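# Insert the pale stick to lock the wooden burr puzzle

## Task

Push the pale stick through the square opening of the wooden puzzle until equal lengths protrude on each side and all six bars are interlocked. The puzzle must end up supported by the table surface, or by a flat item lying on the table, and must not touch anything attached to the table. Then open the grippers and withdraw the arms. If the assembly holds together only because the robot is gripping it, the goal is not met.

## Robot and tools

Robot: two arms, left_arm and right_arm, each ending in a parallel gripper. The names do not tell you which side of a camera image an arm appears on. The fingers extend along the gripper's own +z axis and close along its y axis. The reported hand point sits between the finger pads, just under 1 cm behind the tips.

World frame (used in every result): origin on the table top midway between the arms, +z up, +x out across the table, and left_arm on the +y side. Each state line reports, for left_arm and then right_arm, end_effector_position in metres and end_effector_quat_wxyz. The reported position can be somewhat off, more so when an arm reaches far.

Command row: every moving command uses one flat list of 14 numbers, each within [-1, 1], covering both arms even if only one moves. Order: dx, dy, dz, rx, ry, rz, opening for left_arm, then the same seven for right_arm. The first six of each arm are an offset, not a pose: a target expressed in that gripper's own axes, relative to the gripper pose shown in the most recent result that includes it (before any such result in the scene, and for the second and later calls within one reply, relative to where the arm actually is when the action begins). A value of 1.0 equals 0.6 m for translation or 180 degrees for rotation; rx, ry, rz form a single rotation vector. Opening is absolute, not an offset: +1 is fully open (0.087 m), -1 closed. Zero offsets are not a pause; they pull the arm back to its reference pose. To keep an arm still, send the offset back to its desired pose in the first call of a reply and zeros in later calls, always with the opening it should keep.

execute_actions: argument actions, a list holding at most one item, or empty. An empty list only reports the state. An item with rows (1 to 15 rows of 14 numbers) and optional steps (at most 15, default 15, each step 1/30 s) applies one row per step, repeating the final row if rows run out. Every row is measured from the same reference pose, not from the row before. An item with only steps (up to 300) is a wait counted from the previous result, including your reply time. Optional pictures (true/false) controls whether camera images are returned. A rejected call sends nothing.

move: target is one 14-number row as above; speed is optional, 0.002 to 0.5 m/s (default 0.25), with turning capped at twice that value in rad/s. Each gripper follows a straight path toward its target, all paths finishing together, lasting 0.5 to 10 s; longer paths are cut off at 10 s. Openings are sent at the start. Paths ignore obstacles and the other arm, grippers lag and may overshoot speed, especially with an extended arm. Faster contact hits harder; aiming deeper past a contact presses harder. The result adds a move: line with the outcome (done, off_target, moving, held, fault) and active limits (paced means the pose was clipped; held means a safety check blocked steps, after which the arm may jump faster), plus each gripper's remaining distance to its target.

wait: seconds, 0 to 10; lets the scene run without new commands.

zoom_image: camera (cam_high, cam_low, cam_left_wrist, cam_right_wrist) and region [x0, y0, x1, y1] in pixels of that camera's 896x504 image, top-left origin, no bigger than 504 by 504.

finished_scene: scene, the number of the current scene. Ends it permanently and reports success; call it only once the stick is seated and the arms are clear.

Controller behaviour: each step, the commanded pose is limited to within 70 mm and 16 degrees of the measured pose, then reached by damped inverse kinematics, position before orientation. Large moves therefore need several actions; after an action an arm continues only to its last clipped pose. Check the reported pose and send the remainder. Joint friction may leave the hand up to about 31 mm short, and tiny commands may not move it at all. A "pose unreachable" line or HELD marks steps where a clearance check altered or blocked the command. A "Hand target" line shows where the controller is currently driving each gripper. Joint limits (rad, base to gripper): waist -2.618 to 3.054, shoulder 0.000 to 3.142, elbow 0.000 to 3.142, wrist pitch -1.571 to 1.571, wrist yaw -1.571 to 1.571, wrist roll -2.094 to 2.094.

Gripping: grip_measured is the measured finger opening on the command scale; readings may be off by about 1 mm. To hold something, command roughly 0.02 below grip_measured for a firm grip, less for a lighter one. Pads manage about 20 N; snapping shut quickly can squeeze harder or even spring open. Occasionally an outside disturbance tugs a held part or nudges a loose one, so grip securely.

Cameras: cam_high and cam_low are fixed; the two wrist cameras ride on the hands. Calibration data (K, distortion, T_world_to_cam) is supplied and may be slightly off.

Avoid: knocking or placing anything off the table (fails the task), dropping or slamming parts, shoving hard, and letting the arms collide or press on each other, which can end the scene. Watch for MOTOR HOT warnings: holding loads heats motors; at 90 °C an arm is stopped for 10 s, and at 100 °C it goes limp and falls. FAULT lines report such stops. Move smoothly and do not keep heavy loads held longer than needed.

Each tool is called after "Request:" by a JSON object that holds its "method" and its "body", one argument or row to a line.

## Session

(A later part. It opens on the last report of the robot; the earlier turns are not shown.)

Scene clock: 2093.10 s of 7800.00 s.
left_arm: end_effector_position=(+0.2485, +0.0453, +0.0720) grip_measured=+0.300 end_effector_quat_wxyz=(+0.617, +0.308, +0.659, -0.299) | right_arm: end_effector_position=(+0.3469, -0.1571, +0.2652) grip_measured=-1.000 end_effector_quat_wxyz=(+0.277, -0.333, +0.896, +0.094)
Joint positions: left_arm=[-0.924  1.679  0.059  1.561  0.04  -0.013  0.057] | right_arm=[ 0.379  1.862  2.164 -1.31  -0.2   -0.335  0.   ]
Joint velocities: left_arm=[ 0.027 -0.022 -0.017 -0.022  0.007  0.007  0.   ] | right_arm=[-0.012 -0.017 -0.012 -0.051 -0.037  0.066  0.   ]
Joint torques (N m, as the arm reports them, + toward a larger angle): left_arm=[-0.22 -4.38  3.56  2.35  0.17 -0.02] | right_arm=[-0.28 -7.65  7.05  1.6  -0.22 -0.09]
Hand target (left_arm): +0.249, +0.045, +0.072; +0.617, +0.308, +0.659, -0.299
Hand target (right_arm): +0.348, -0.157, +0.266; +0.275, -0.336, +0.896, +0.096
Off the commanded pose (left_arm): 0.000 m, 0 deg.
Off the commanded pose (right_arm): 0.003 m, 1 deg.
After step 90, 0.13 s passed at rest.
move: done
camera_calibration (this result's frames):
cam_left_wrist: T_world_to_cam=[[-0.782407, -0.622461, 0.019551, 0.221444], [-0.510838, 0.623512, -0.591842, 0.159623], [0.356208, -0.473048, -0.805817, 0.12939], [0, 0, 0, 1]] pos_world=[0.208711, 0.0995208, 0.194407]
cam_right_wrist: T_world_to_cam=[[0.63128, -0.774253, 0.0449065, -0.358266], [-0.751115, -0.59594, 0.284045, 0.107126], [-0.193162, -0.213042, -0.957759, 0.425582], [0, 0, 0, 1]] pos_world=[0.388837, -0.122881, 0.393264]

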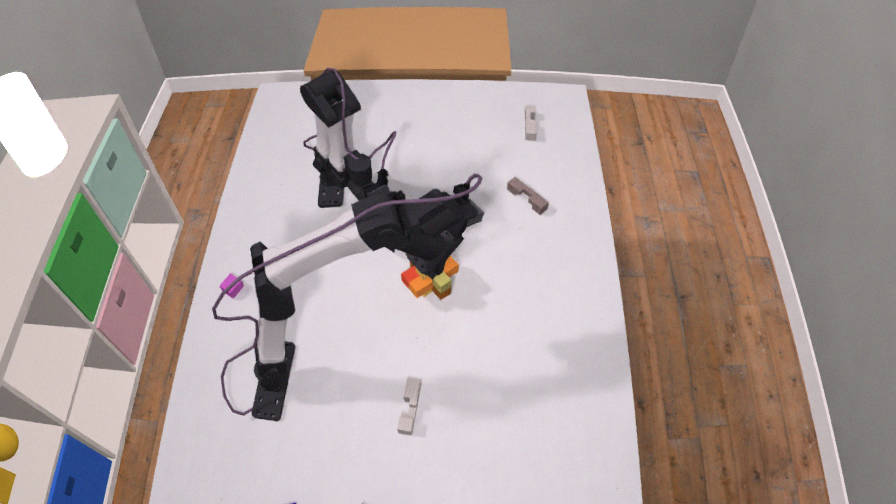

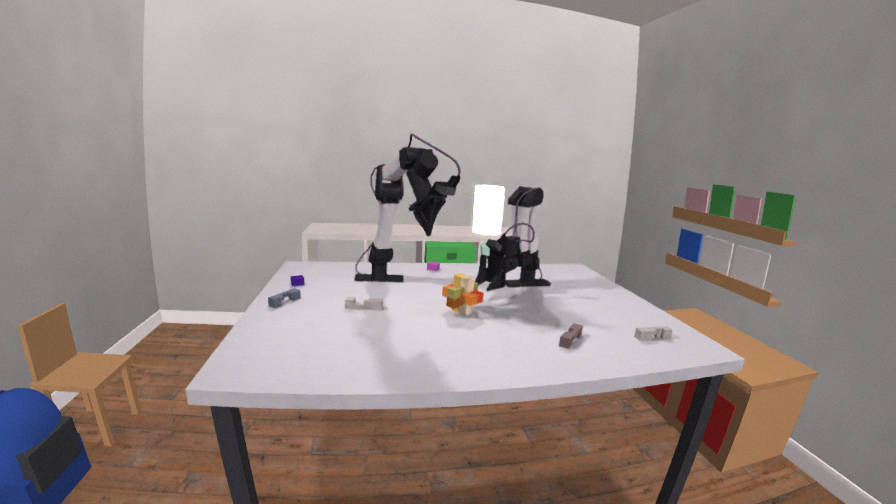

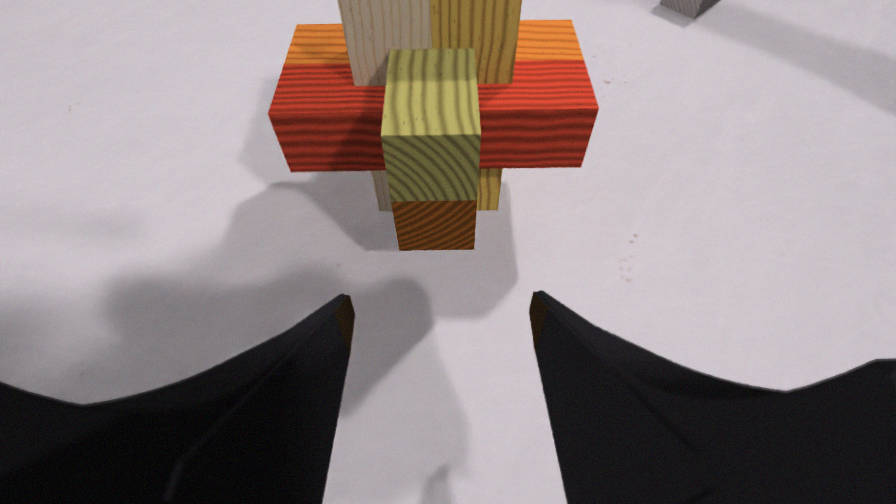

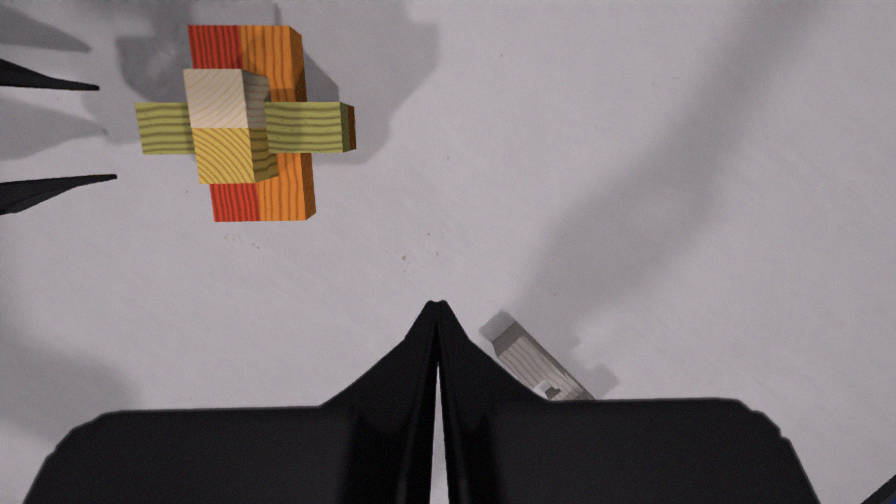

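Request:
{"method": "move", "body": {
  "target": [-0.236,0.248,-0.19,-0.17,0.22,0.06,0.3, 0,-0.15,-0.1,0,0,0,-1],
  "speed": 0.15
}}

Scene clock: 2110.20 s of 7800.00 s.
left_arm: end_effector_position=(+0.2968, +0.2157, +0.2180) grip_measured=+0.300 end_effector_quat_wxyz=(+0.454, +0.275, +0.846, +0.050) | right_arm: end_effector_position=(+0.3756, -0.2443, +0.3218) grip_measured=-1.000 end_effector_quat_wxyz=(+0.333, -0.322, +0.882, +0.084)
Joint positions: left_arm=[-0.592  0.955  0.982 -0.672 -0.253  0.238  0.057] | right_arm=[ 0.118  2.025  2.648 -1.566 -0.337 -0.532  0.   ]
Joint velocities: left_arm=[ 0.012 -0.012 -0.022  0.007  0.007  0.051 -0.   ] | right_arm=[-0.012 -0.012  0.002  0.022 -0.007 -0.051  0.   ]
Joint torques (N m, as the arm reports them, + toward a larger angle): left_arm=[ 0.46 -0.49 10.18  1.83 -0.02  0.08] | right_arm=[-0.66 -6.97  5.92  1.74 -0.3  -0.09]
Hand target (left_arm): +0.298, +0.220, +0.219; +0.446, +0.275, +0.850, +0.061
Hand target (right_arm): +0.378, -0.246, +0.317; +0.328, -0.322, +0.884, +0.087
Off the commanded pose (left_arm): 0.007 m, 2 deg.
Off the commanded pose (right_arm): 0.007 m, 7 deg.
joint sent to its limit (right arm) — the command would take joint 4 (wrist pitch) past its lower limit, so that joint was sent only as far as its limit.
After step 90, 10.53 s passed at rest.
move: off_target (right_arm)
camera_calibration (this result's frames):
cam_left_wrist: T_world_to_cam=[[-0.426811, -0.844154, -0.324401, 0.379785], [-0.888677, 0.45798, -0.022528, 0.188192], [0.167586, 0.278672, -0.945651, 0.234769], [0, 0, 0, 1]] pos_world=[0.289994, 0.168986, 0.349452]
cam_right_wrist: T_world_to_cam=[[0.603121, -0.792199, 0.0930888, -0.45578], [-0.792763, -0.582432, 0.17972, 0.113215], [-0.0881559, -0.18219, -0.979303, 0.441727], [0, 0, 0, 1]] pos_world=[0.403584, -0.21465, 0.454666]

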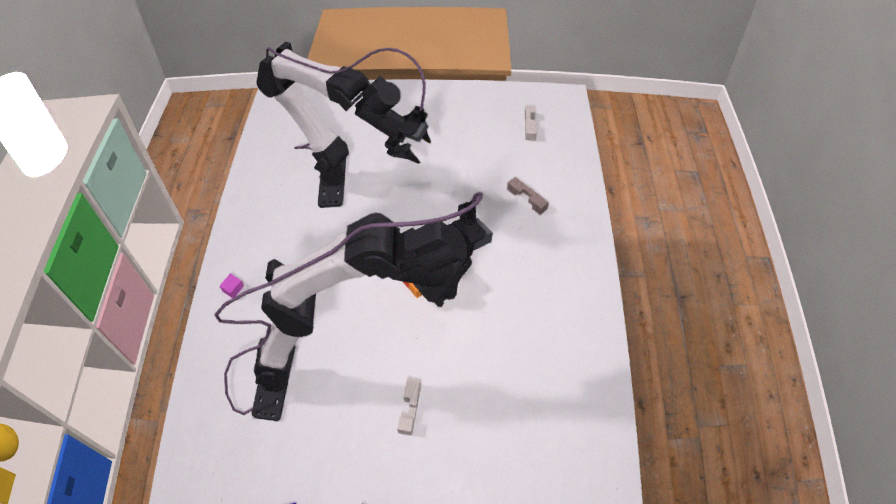

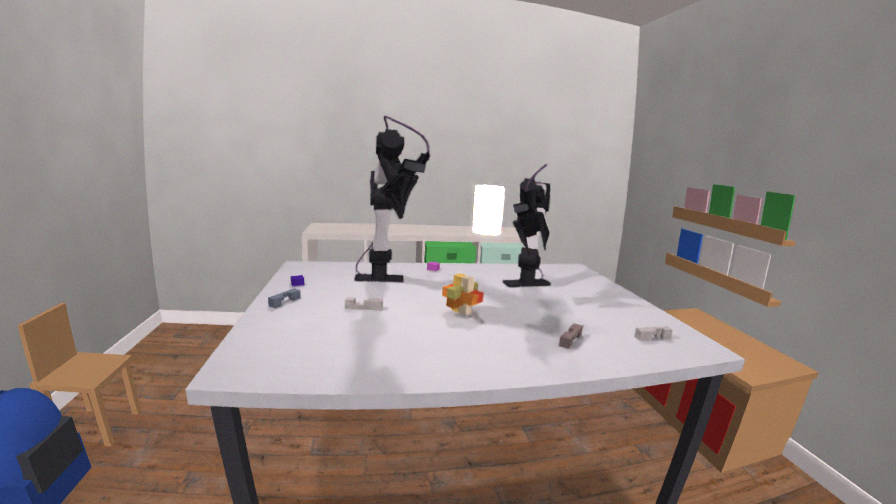

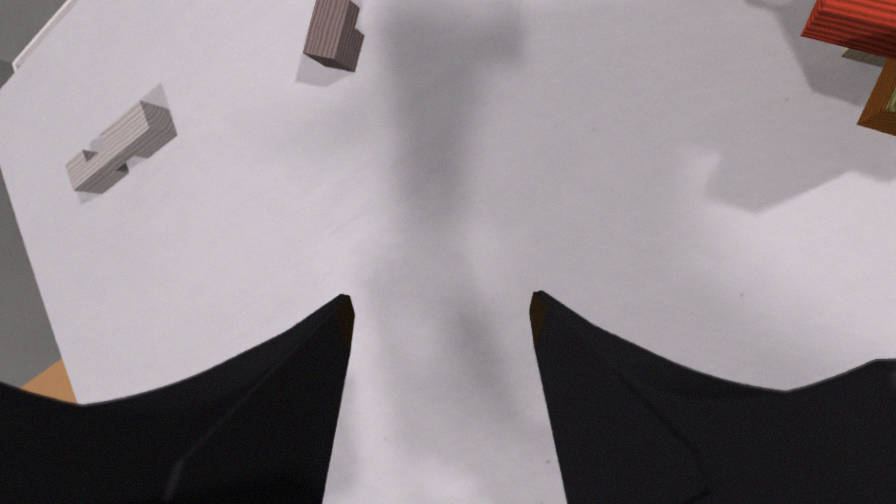

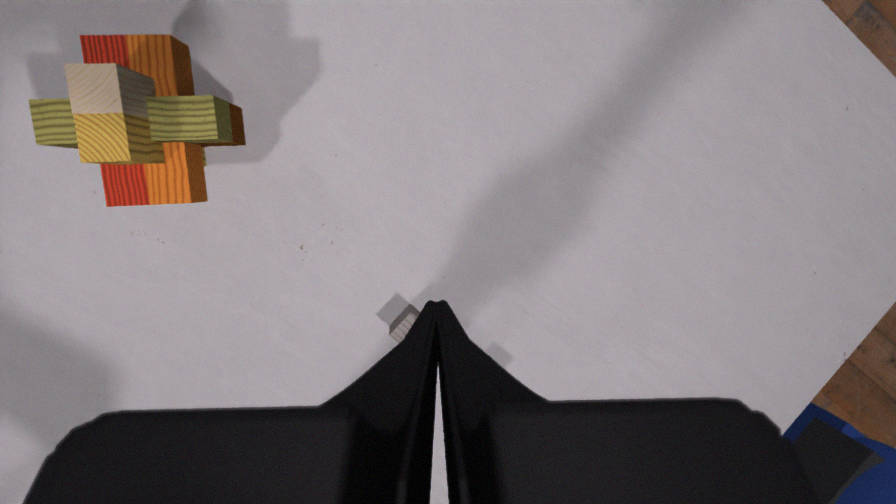

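Request:
{"method": "zoom_image", "body": {
  "camera": "cam_right_wrist",
  "region": [20, 20, 260, 220]
}}

Request:
{"method": "zoom_image", "body": {
  "camera": "cam_low",
  "region": [430, 265, 500, 325]
}}

Region (20, 20, 260, 220) of cam_right_wrist's 896x504 image, scaled by 2.100, with more detail than that image has.

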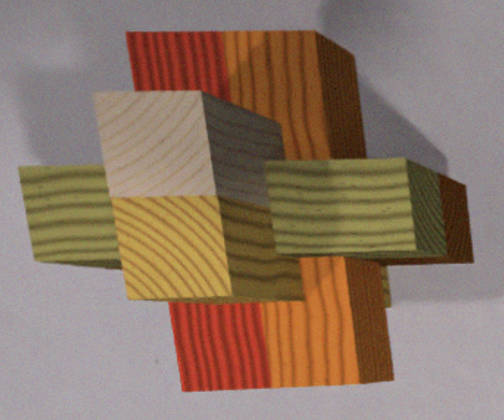

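Region (430, 265, 500, 325) of cam_low's 896x504 image, scaled by 7.200, with more detail than that image has; it fills the top 432 rows of this view, and the rest is white.

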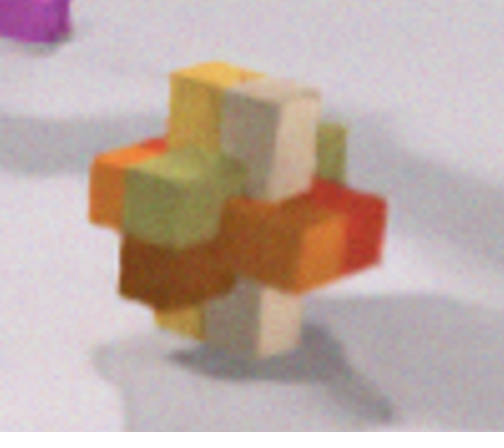

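Request:
{"method": "finished_scene", "body": {
  "scene": 1
}}

The scene is finished: the task was done.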